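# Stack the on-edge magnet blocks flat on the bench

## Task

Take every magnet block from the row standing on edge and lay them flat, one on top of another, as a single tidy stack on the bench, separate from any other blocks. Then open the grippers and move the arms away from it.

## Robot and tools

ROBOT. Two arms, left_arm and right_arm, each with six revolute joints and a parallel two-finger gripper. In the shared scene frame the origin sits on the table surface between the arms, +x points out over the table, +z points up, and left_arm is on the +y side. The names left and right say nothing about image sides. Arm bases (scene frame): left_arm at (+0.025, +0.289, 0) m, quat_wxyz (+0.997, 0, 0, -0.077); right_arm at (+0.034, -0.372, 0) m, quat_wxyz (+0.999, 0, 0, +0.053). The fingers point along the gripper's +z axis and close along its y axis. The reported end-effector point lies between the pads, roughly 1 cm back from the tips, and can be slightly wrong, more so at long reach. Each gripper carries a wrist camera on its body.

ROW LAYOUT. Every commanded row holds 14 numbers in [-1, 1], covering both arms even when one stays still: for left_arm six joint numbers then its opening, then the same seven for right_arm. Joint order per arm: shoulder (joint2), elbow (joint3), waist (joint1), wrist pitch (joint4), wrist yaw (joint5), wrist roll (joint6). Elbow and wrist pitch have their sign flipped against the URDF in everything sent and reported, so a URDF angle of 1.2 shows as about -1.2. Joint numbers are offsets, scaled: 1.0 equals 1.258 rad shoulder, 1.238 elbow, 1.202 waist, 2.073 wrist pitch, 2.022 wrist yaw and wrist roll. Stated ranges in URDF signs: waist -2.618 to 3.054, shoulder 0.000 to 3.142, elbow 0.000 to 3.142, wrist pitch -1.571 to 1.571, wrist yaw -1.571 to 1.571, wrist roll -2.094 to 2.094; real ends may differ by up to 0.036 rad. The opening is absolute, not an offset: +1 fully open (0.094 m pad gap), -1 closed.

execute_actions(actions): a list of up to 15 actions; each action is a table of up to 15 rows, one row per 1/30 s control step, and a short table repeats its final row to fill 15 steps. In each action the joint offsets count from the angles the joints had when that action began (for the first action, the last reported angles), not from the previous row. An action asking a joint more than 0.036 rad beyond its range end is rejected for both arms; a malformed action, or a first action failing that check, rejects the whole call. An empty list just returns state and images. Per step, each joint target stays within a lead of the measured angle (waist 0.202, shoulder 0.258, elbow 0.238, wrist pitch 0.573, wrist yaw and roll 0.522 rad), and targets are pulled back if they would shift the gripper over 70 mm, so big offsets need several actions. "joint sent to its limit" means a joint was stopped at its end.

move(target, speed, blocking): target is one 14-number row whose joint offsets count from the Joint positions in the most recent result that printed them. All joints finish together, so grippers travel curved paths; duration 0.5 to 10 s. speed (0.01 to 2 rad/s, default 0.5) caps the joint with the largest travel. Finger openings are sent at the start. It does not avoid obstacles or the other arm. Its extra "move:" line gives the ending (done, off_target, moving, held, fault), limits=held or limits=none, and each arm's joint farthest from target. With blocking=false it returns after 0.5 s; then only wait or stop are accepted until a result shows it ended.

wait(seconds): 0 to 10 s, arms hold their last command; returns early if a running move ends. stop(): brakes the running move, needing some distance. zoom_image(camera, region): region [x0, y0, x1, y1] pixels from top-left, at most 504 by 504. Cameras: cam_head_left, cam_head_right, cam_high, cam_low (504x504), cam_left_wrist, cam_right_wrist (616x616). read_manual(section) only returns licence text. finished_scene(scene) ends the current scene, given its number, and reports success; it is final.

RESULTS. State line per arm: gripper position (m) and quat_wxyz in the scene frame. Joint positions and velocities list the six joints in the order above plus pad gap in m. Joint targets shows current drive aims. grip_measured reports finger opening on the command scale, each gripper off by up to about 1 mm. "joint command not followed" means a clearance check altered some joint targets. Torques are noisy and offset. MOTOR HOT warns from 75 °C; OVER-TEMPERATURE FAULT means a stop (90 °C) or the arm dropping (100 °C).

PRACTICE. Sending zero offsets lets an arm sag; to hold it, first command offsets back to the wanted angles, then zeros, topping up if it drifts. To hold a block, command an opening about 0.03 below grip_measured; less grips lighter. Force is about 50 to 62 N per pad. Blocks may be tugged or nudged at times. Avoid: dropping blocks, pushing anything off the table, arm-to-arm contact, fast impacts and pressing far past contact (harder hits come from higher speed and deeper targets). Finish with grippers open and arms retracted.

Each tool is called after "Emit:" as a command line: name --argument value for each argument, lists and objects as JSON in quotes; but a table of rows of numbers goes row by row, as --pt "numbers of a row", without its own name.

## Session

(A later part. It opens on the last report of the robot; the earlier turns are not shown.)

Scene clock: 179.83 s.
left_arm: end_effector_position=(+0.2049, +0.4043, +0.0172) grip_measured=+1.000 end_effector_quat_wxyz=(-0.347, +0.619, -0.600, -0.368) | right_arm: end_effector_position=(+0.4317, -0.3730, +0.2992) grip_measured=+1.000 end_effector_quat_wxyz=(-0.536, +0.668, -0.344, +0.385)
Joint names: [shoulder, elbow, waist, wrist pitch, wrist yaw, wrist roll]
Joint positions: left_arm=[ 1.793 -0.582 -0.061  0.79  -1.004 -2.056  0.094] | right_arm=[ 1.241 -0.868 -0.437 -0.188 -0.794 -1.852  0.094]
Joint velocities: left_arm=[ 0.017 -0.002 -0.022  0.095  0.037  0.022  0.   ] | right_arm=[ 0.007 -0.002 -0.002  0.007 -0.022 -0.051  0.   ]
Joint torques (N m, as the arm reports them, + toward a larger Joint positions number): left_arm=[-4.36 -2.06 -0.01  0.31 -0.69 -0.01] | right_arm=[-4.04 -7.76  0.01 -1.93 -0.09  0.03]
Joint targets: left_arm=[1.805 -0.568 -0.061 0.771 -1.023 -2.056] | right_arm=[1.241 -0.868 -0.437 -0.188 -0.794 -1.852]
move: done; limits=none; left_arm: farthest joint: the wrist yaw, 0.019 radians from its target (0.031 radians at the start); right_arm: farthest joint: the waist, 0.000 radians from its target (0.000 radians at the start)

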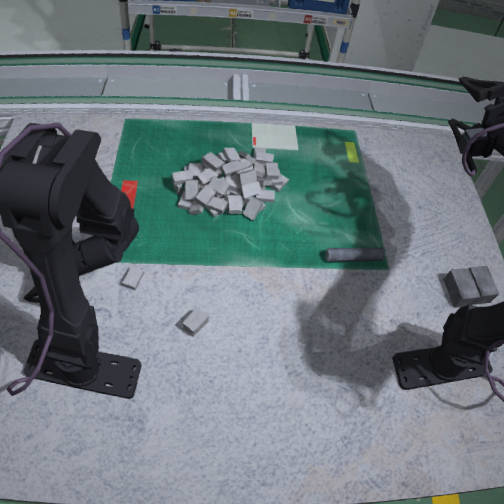

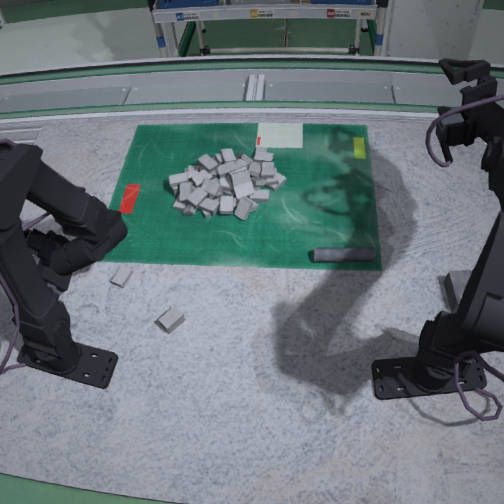

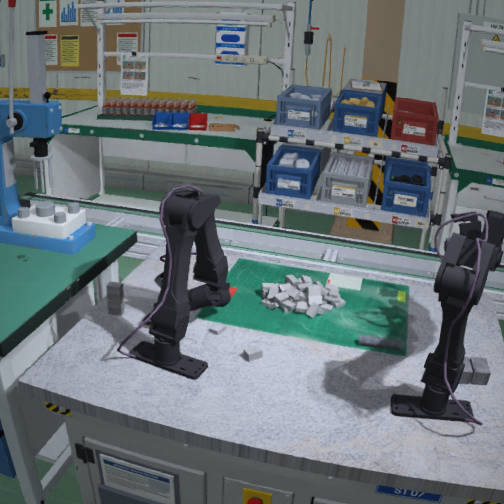

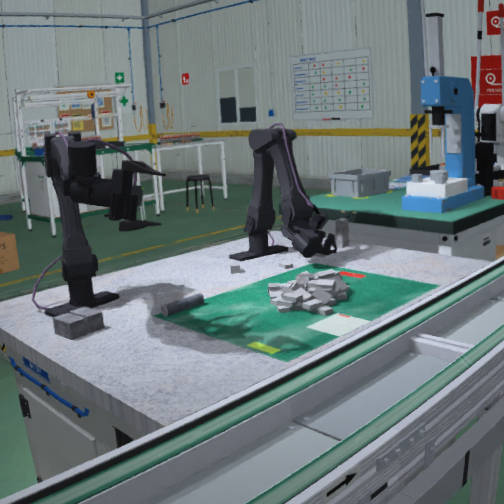

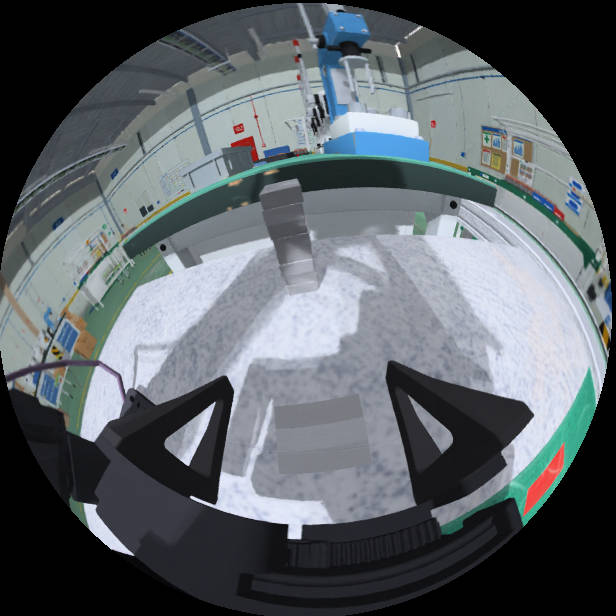

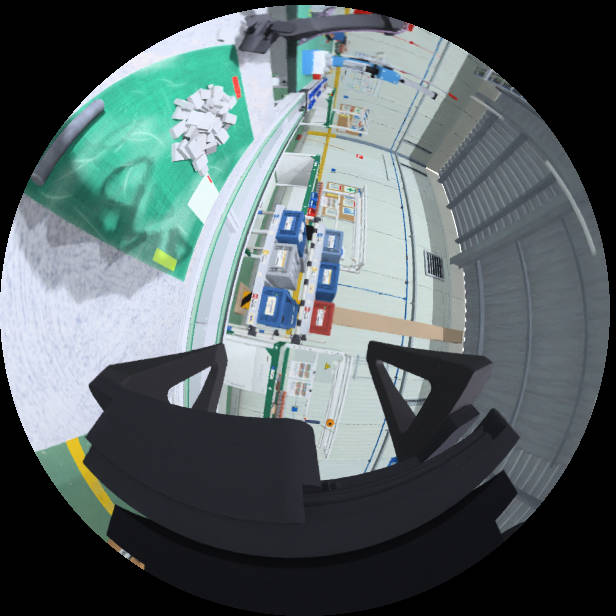

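Emit:
move --target '[0.022,0,-0.058,-0.015,-0.005,-0.012,1,0,0,0,0,0,0,1]' --speed 0.1

Emit:
execute_actions --actions '[[[0,0,0,0,0,0,0.3,0,0,0,0,0,0,1]],[[0,0,0,0,0,0,0.05,0,0,0,0,0,0,1]],[[0,0,0,0,0,0,-0.05,0,0,0,0,0,0,1]],[[0,0,0,0,0,0,-0.12,0,0,0,0,0,0,1]],[[0,0,0,0,0,0,-0.2,0,0,0,0,0,0,1]],[[0,0,0,0,0,0,-0.2,0,0,0,0,0,0,1]]]'

Emit:
move --target '[-0.14,-0.06,0,0.1,-0.02,0,-0.2,0,0,0,0,0,0,1]' --speed 0.2

Scene clock: 188.03 s.
left_arm: end_effector_position=(+0.2119, +0.3930, +0.0141) grip_measured=+1.000 end_effector_quat_wxyz=(-0.360, +0.607, -0.614, -0.354) | right_arm: end_effector_position=(+0.4317, -0.3730, +0.2992) grip_measured=+1.000 end_effector_quat_wxyz=(-0.536, +0.668, -0.344, +0.385)
Joint names: [shoulder, elbow, waist, wrist pitch, wrist yaw, wrist roll]
Joint positions: left_arm=[ 1.807 -0.582 -0.121  0.777 -1.002 -2.074  0.094] | right_arm=[ 1.241 -0.868 -0.437 -0.188 -0.794 -1.852  0.094]
Joint velocities: left_arm=[ 0.002  0.007  0.002  0.051 -0.037  0.051  0.   ] | right_arm=[-0.002  0.007 -0.002 -0.037 -0.022  0.022  0.   ]
Joint torques (N m, as the arm reports them, + toward a larger Joint positions number): left_arm=[-4.26 -2.96 -0.79  0.33 -0.6  -0.05] | right_arm=[-3.96 -7.79  0.03 -1.92 -0.08  0.04]
Joint targets: left_arm=[1.821 -0.582 -0.130 0.758 -1.014 -2.080] | right_arm=[1.241 -0.868 -0.437 -0.188 -0.794 -1.852]
move: done; limits=none; left_arm: farthest joint: the wrist pitch, 0.018 radians from its target (0.030 radians at the start); right_arm: farthest joint: the waist, 0.000 radians from its target (0.000 radians at the start)

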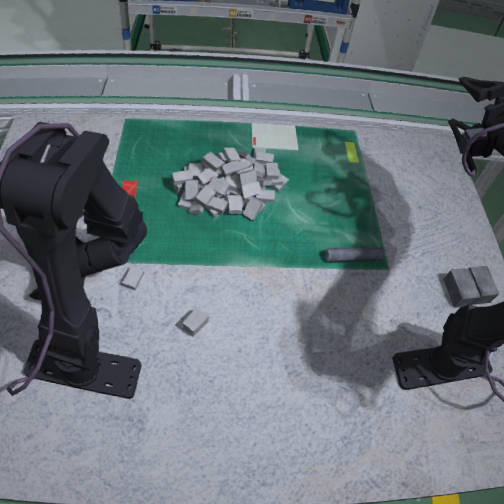

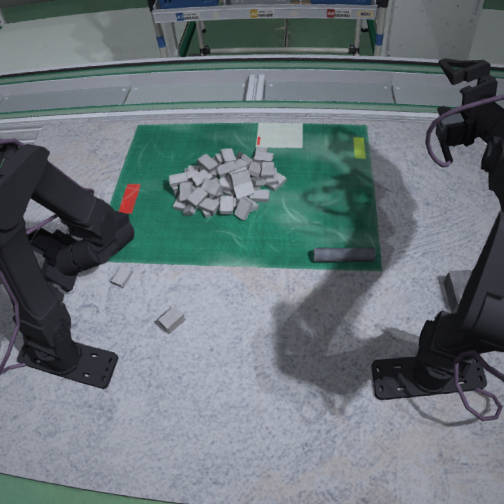

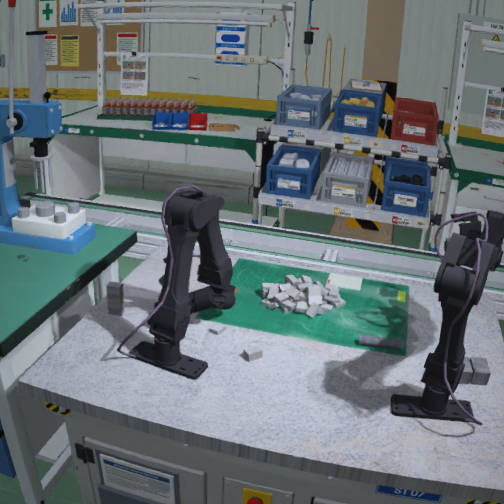

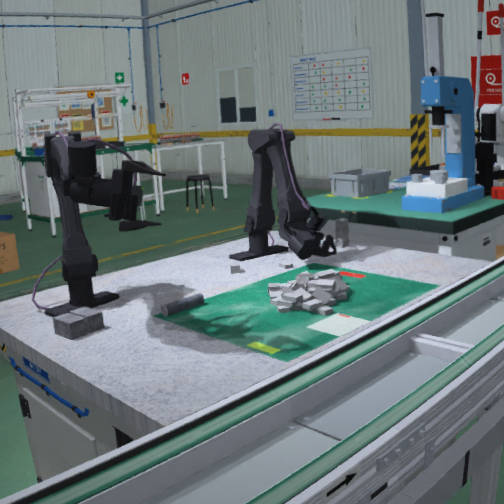

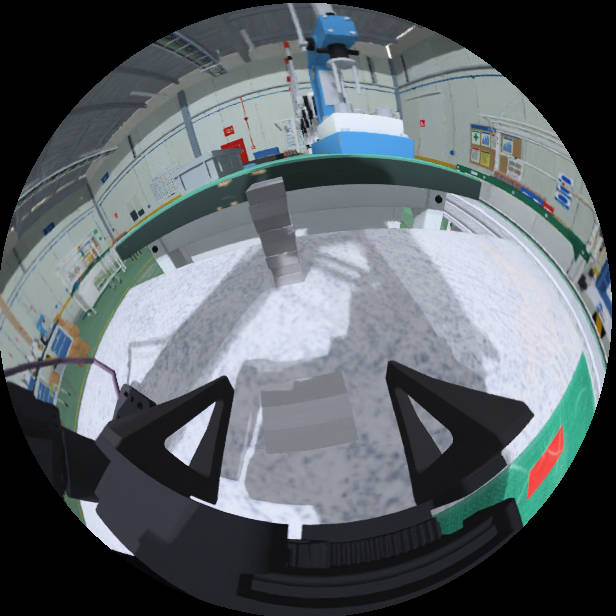

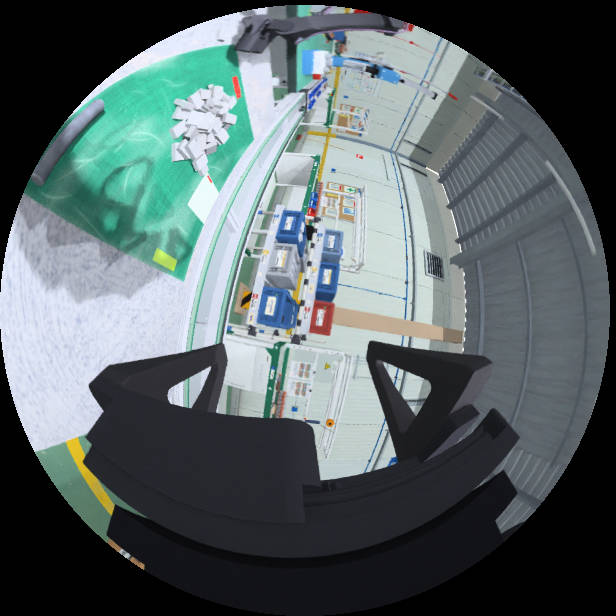

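Scene clock: 191.03 s.
left_arm: end_effector_position=(+0.2110, +0.3921, +0.0126) grip_measured=-0.139 end_effector_quat_wxyz=(-0.356, +0.610, -0.614, -0.353) | right_arm: end_effector_position=(+0.4317, -0.3730, +0.2992) grip_measured=+1.000 end_effector_quat_wxyz=(-0.536, +0.668, -0.344, +0.385)
Joint names: [shoulder, elbow, waist, wrist pitch, wrist yaw, wrist roll]
Joint positions: left_arm=[ 1.807 -0.582 -0.121  0.776 -0.991 -2.074  0.04 ] | right_arm=[ 1.241 -0.868 -0.437 -0.188 -0.794 -1.852  0.094]
Joint velocities: left_arm=[ 0.012 -0.002 -0.007 -0.066 -0.095  0.037  0.001] | right_arm=[-0.007 -0.007 -0.002  0.007  0.007 -0.037  0.   ]
Joint torques (N m, as the arm reports them, + toward a larger Joint positions number): left_arm=[-5.37 -2.99 -0.01  0.51 -0.46  0.  ] | right_arm=[-3.99 -7.74  0.01 -1.93 -0.08  0.04]
Joint targets: left_arm=[1.807 -0.582 -0.121 0.776 -0.991 -2.074] | right_arm=[1.241 -0.868 -0.437 -0.188 -0.794 -1.852]

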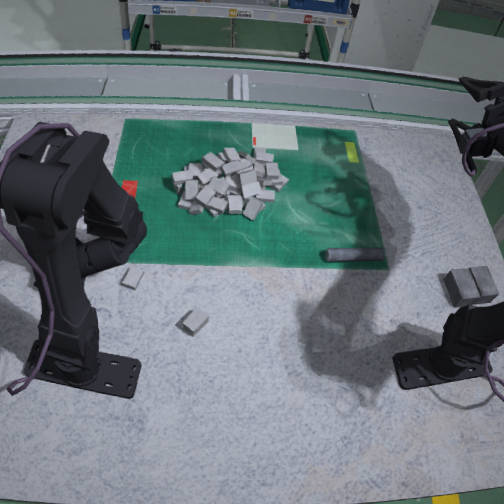

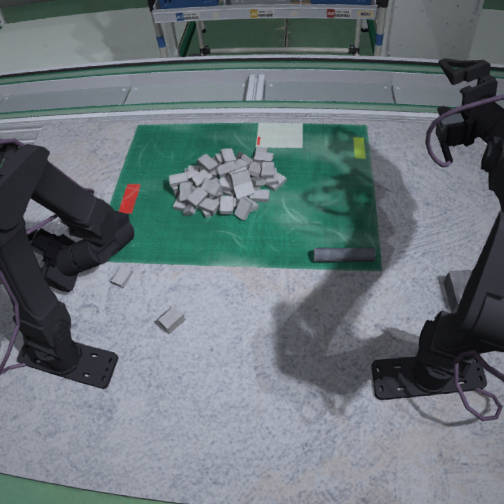

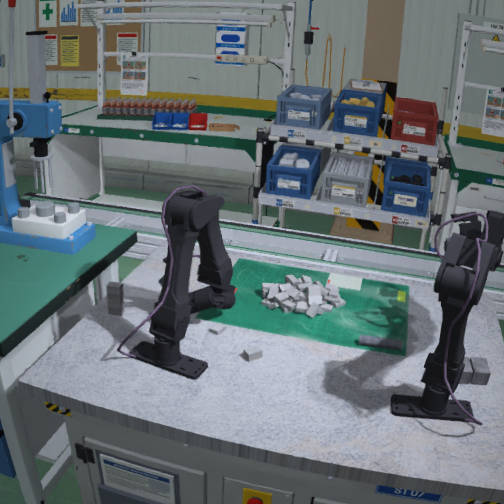

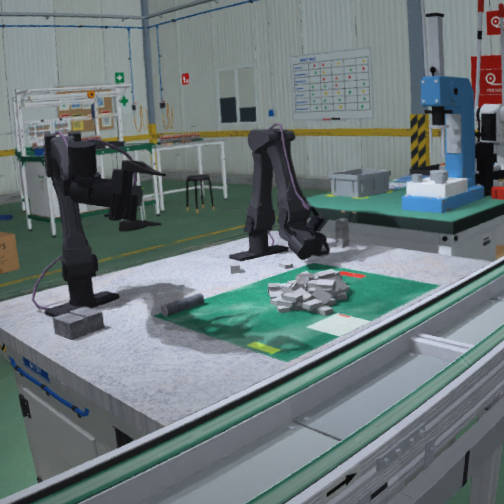

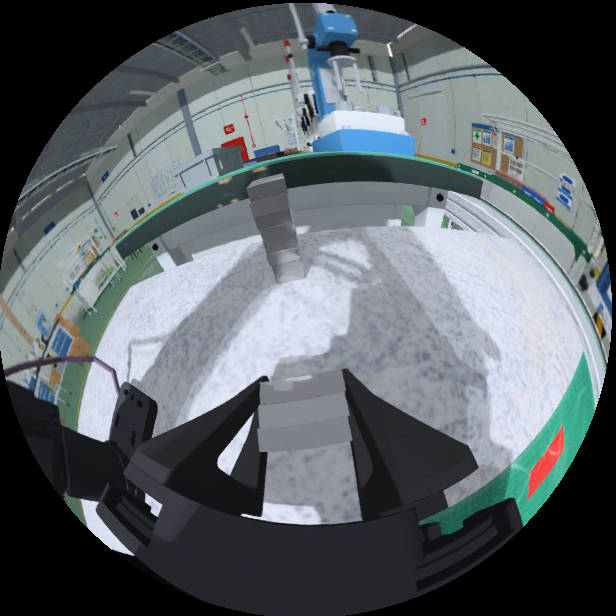

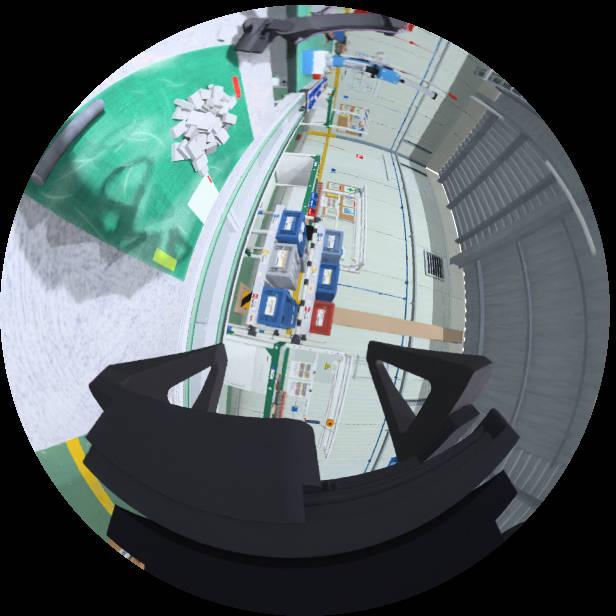

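Scene clock: 192.67 s.
left_arm: end_effector_position=(+0.2160, +0.3904, +0.0499) grip_measured=-0.139 end_effector_quat_wxyz=(-0.362, +0.618, -0.610, -0.339) | right_arm: end_effector_position=(+0.4317, -0.3730, +0.2992) grip_measured=+1.000 end_effector_quat_wxyz=(-0.536, +0.668, -0.344, +0.385)
Joint names: [shoulder, elbow, waist, wrist pitch, wrist yaw, wrist roll]
Joint positions: left_arm=[ 1.651 -0.635 -0.121  0.95  -0.988 -2.074  0.04 ] | right_arm=[ 1.241 -0.868 -0.437 -0.188 -0.794 -1.852  0.094]
Joint velocities: left_arm=[-0.002  0.017 -0.012 -0.037  0.081  0.051 -0.   ] | right_arm=[-0.012  0.012 -0.007 -0.022  0.007 -0.051  0.   ]
Joint torques (N m, as the arm reports them, + toward a larger Joint positions number): left_arm=[-6.38 -5.31 -0.03  0.82 -0.93 -0.01] | right_arm=[-3.99 -7.79 -0.03 -1.93 -0.08  0.03]
Joint targets: left_arm=[1.631 -0.656 -0.121 0.984 -1.031 -2.074] | right_arm=[1.241 -0.868 -0.437 -0.188 -0.794 -1.852]
move: off_target (left_arm); limits=none; left_arm: farthest joint: the wrist yaw, 0.043 radians from its target (0.041 radians at the start); right_arm: farthest joint: the waist, 0.000 radians from its target (0.000 radians at the start)

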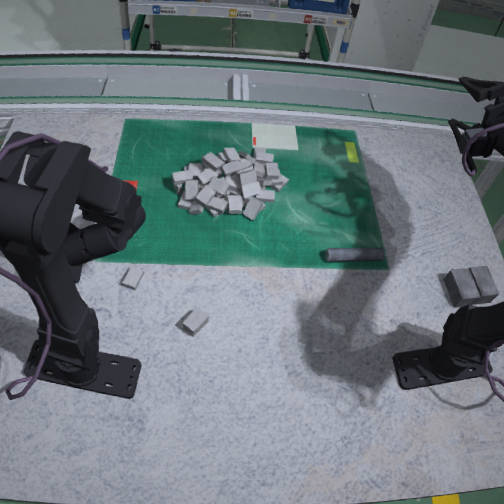

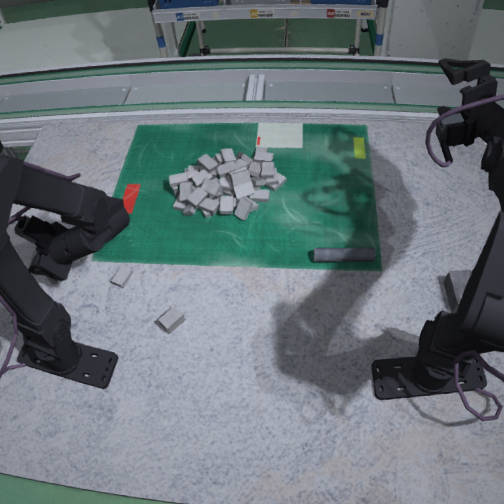

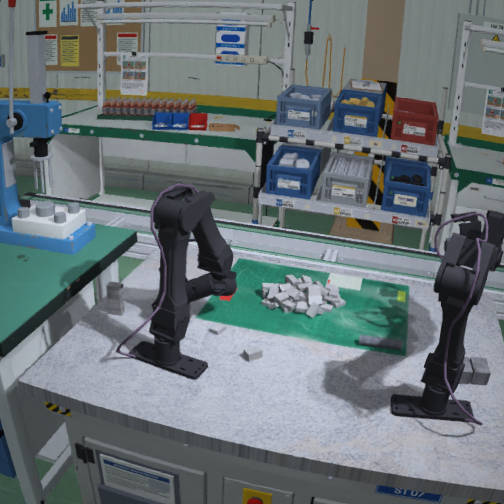

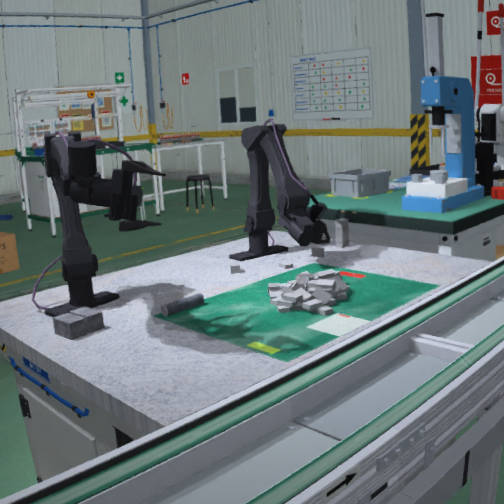

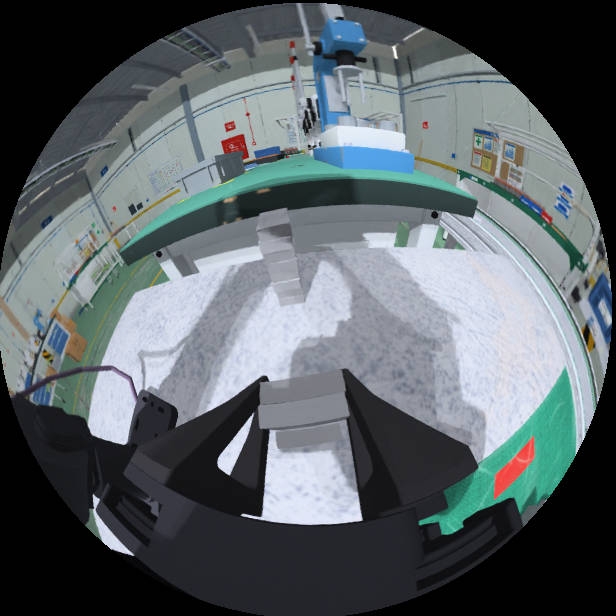

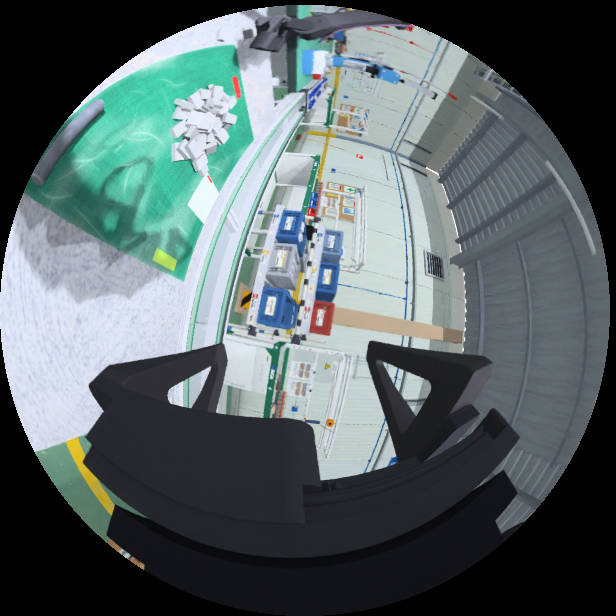

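Emit:
move --target '[-0.255,-0.27,0,0.115,0,0.1,-0.2,0,0,0,0,0,0,1]' --speed 0.4

Emit:
move --target '[0,0,-0.365,0,0.745,0.155,-0.2,0,0,0,0,0,0,1]' --speed 0.6

Emit:
move --target '[0.073,0.165,0,-0.14,0.012,0,-0.2,0,0,0,0,0,0,1]' --speed 0.3

Emit:
zoom_image --camera "cam_high" --region '[200,300,290,370]'

Emit:
zoom_image --camera "cam_low" --region '[200,220,290,290]'

Scene clock: 202.23 s.
left_arm: end_effector_position=(+0.2690, +0.3718, +0.1634) grip_measured=-0.139 end_effector_quat_wxyz=(-0.406, +0.640, -0.616, -0.213) | right_arm: end_effector_position=(+0.4317, -0.3730, +0.2992) grip_measured=+1.000 end_effector_quat_wxyz=(-0.536, +0.668, -0.344, +0.385)
Joint names: [shoulder, elbow, waist, wrist pitch, wrist yaw, wrist roll]
Joint positions: left_arm=[ 1.346 -0.95  -0.121  1.163 -0.953 -1.877  0.04 ] | right_arm=[ 1.241 -0.868 -0.437 -0.188 -0.794 -1.852  0.094]
Joint velocities: left_arm=[-0.012  0.007  0.007  0.037 -0.095  0.007 -0.   ] | right_arm=[-0.022 -0.002  0.012 -0.007 -0.037 -0.037  0.   ]
Joint torques (N m, as the arm reports them, + toward a larger Joint positions number): left_arm=[-5.1  -7.17  0.02 -0.02 -0.89  0.03] | right_arm=[-3.94 -7.78 -0.03 -1.93 -0.08  0.04]
Joint targets: left_arm=[1.331 -0.969 -0.121 1.189 -0.988 -1.872] | right_arm=[1.241 -0.868 -0.437 -0.188 -0.794 -1.852]
move: off_target (left_arm); limits=none; left_arm: farthest joint: the wrist yaw, 0.035 radians from its target (0.000 radians at the start); right_arm: farthest joint: the waist, 0.000 radians from its target (0.000 radians at the start)

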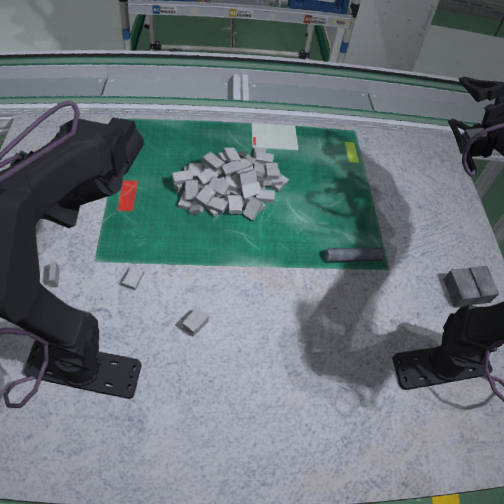

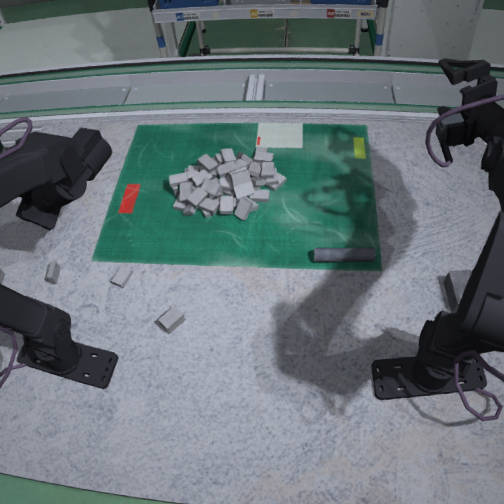

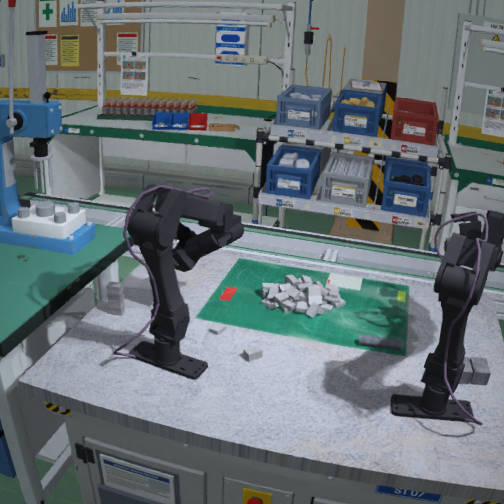

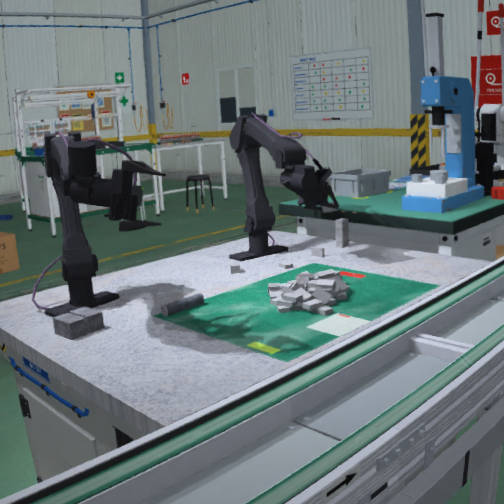

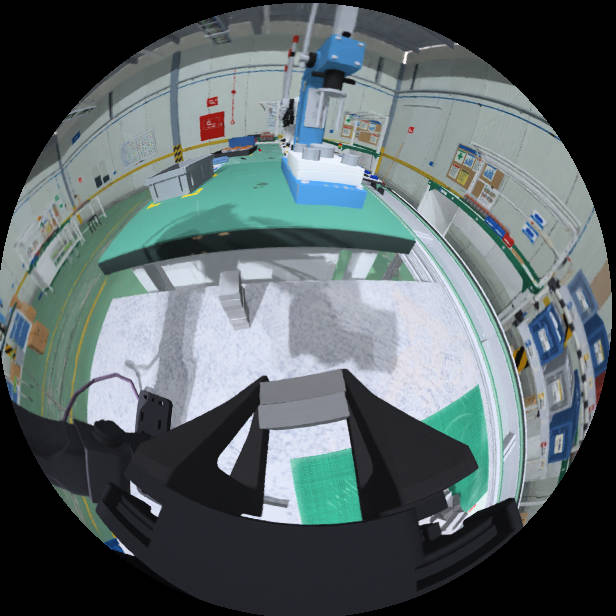

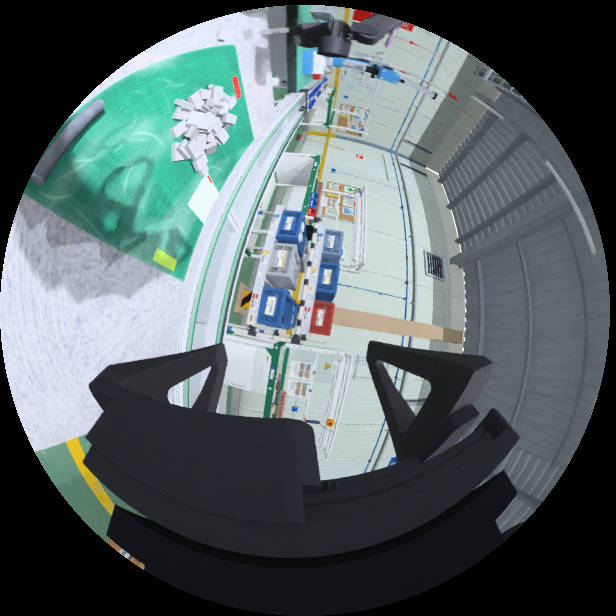

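Scene clock: 205.50 s.
left_arm: end_effector_position=(+0.1296, +0.0833, +0.1125) grip_measured=-0.138 end_effector_quat_wxyz=(-0.234, -0.403, +0.878, -0.114) | right_arm: end_effector_position=(+0.4317, -0.3730, +0.2992) grip_measured=+1.000 end_effector_quat_wxyz=(-0.536, +0.668, -0.344, +0.385)
Joint names: [shoulder, elbow, waist, wrist pitch, wrist yaw, wrist roll]
Joint positions: left_arm=[ 1.346 -0.95  -0.551  1.163  0.526 -1.569  0.04 ] | right_arm=[ 1.241 -0.868 -0.437 -0.188 -0.794 -1.852  0.094]
Joint velocities: left_arm=[ 0.002  0.002  0.017  0.022 -0.007 -0.066  0.   ] | right_arm=[-0.002  0.017  0.007 -0.007 -0.007 -0.081  0.   ]
Joint torques (N m, as the arm reports them, + toward a larger Joint positions number): left_arm=[-3.89 -5.72 -0.69 -0.3   0.59  0.05] | right_arm=[-4.   -7.78  0.   -1.93 -0.08  0.03]
Joint targets: left_arm=[1.346 -0.950 -0.560 1.163 0.553 -1.564] | right_arm=[1.241 -0.868 -0.437 -0.188 -0.794 -1.852]
move: off_target (left_arm); limits=none; left_arm: farthest joint: the wrist yaw, 0.027 radians from its target (1.507 radians at the start); right_arm: farthest joint: the waist, 0.000 radians from its target (0.000 radians at the start)

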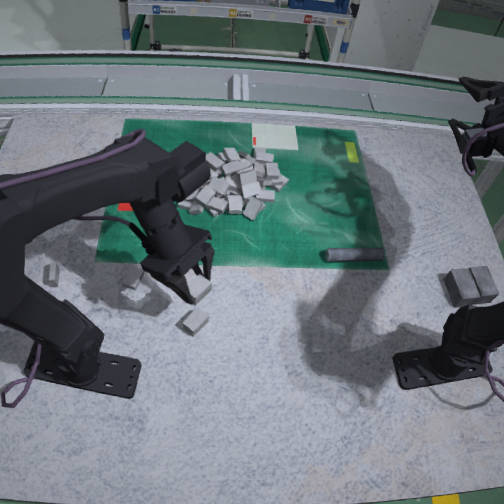

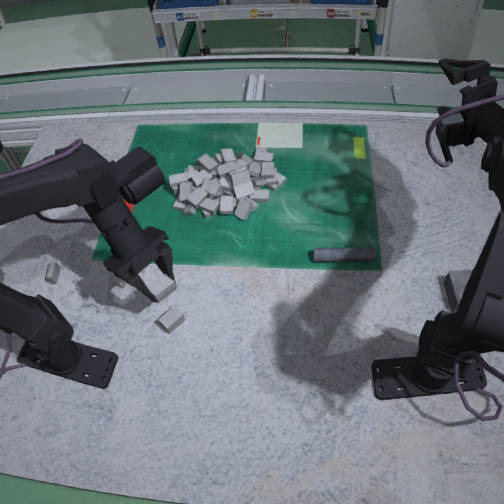

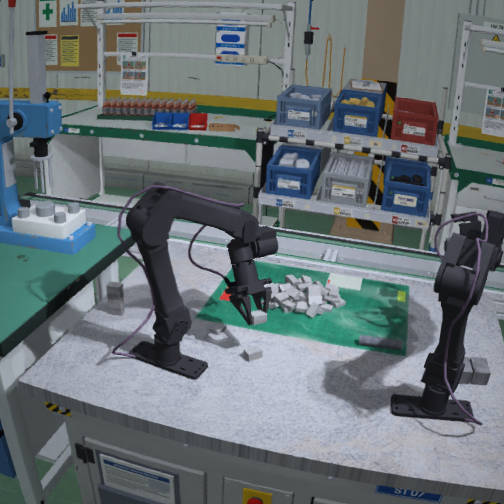

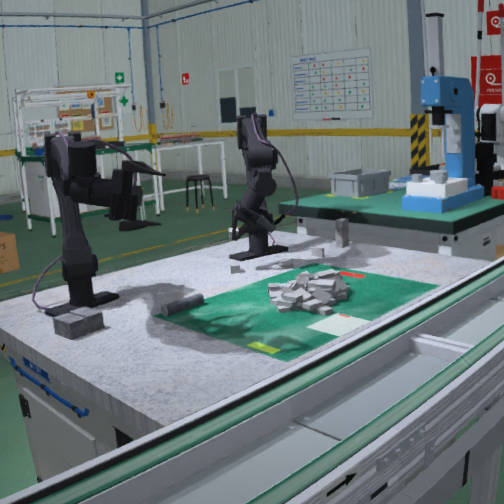

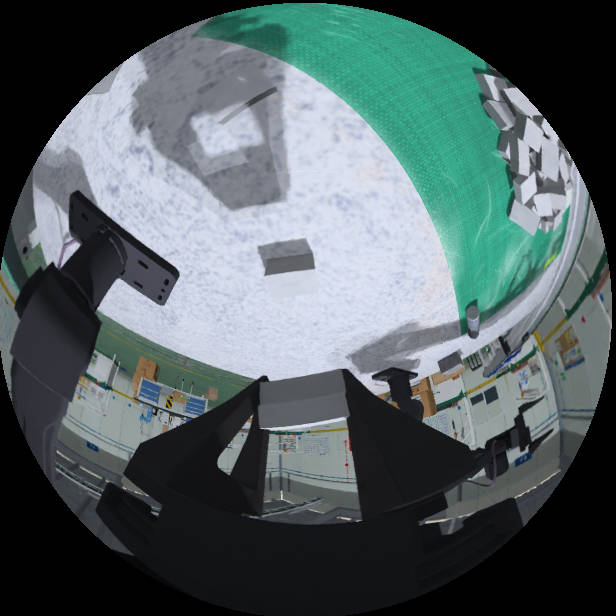

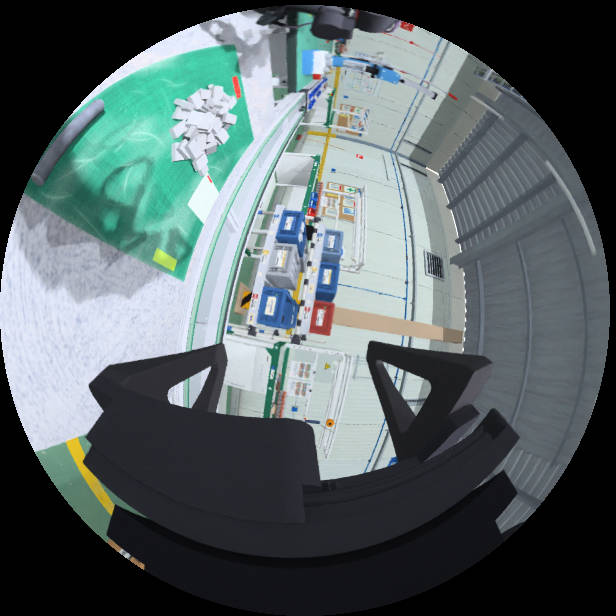

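Scene clock: 207.13 s.
left_arm: end_effector_position=(+0.1293, +0.0840, +0.0477) grip_measured=-0.138 end_effector_quat_wxyz=(-0.235, -0.404, +0.877, -0.110) | right_arm: end_effector_position=(+0.4317, -0.3730, +0.2992) grip_measured=+1.000 end_effector_quat_wxyz=(-0.536, +0.668, -0.344, +0.385)
Joint names: [shoulder, elbow, waist, wrist pitch, wrist yaw, wrist roll]
Joint positions: left_arm=[ 1.433 -0.751 -0.551  0.886  0.524 -1.569  0.04 ] | right_arm=[ 1.241 -0.868 -0.437 -0.188 -0.794 -1.852  0.094]
Joint velocities: left_arm=[-0.007 -0.002  0.012  0.022 -0.007  0.051 -0.001] | right_arm=[-0.007  0.012 -0.007 -0.037 -0.037  0.007  0.   ]
Joint torques (N m, as the arm reports them, + toward a larger Joint positions number): left_arm=[-3.94 -4.96  0.01 -0.44  0.61  0.  ] | right_arm=[-3.96 -7.79 -0.06 -1.92 -0.08  0.04]
Joint targets: left_arm=[1.437 -0.745 -0.551 0.873 0.550 -1.569] | right_arm=[1.241 -0.868 -0.437 -0.188 -0.794 -1.852]
move: off_target (left_arm); limits=none; left_arm: farthest joint: the wrist yaw, 0.026 radians from its target (0.024 radians at the start); right_arm: farthest joint: the waist, 0.000 radians from its target (0.000 radians at the start)

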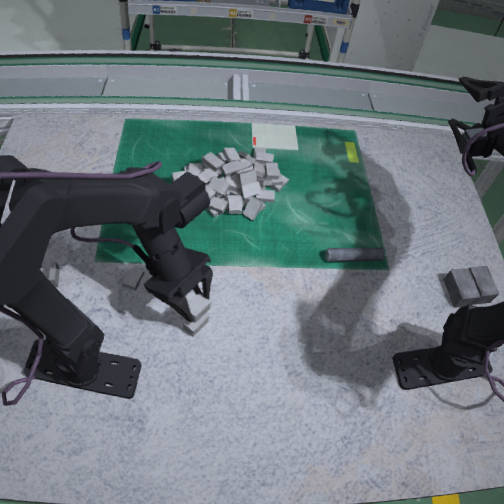

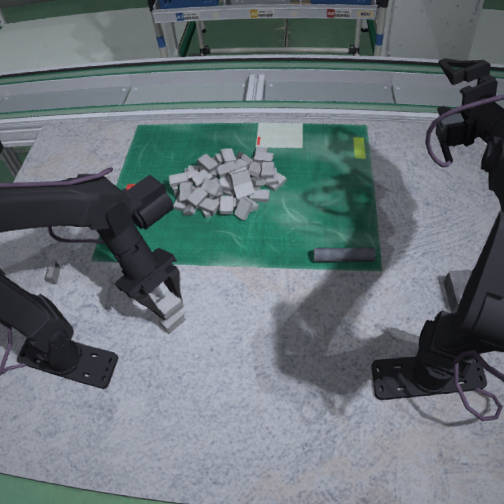

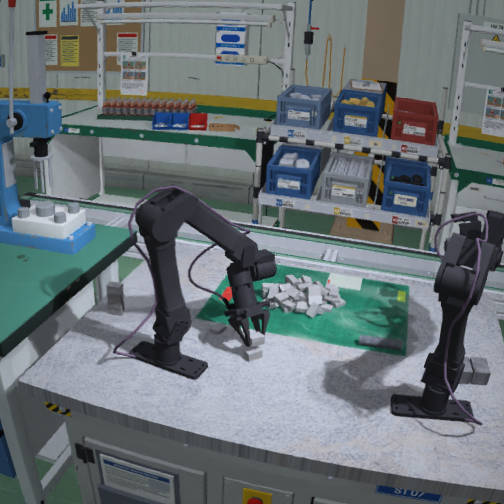

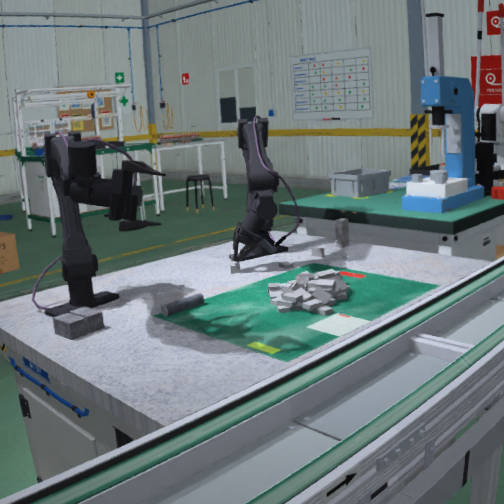

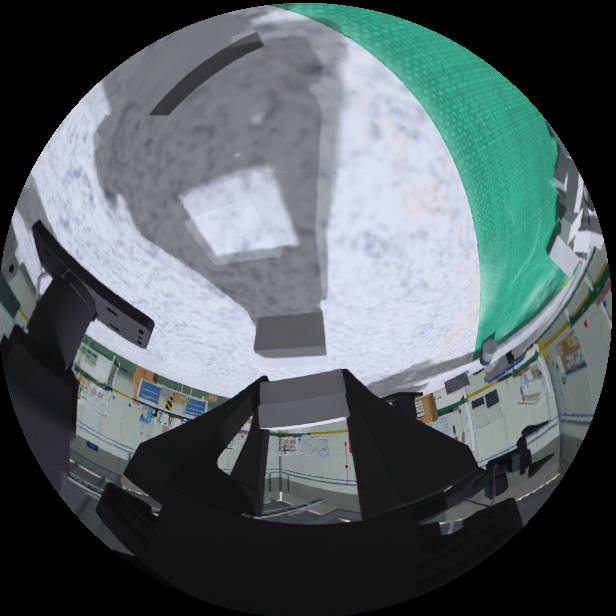

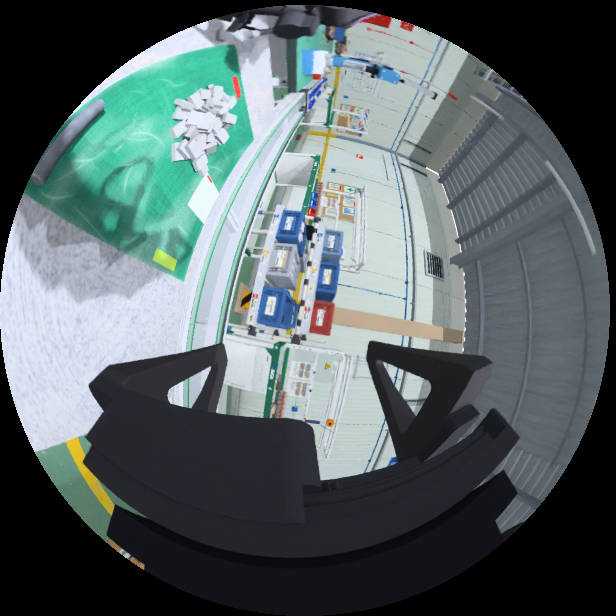

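Region (200, 300, 290, 370) of cam_high's 504x504 image, scaled by 5.600, with more detail than that image has.

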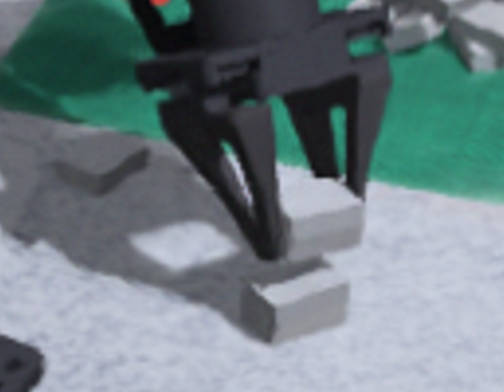

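Region (200, 220, 290, 290) of cam_low's 504x504 image, scaled by 5.600, with more detail than that image has.

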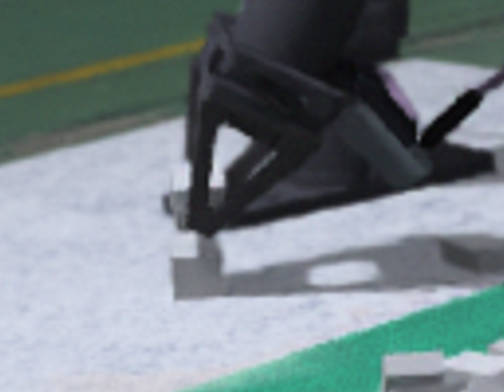

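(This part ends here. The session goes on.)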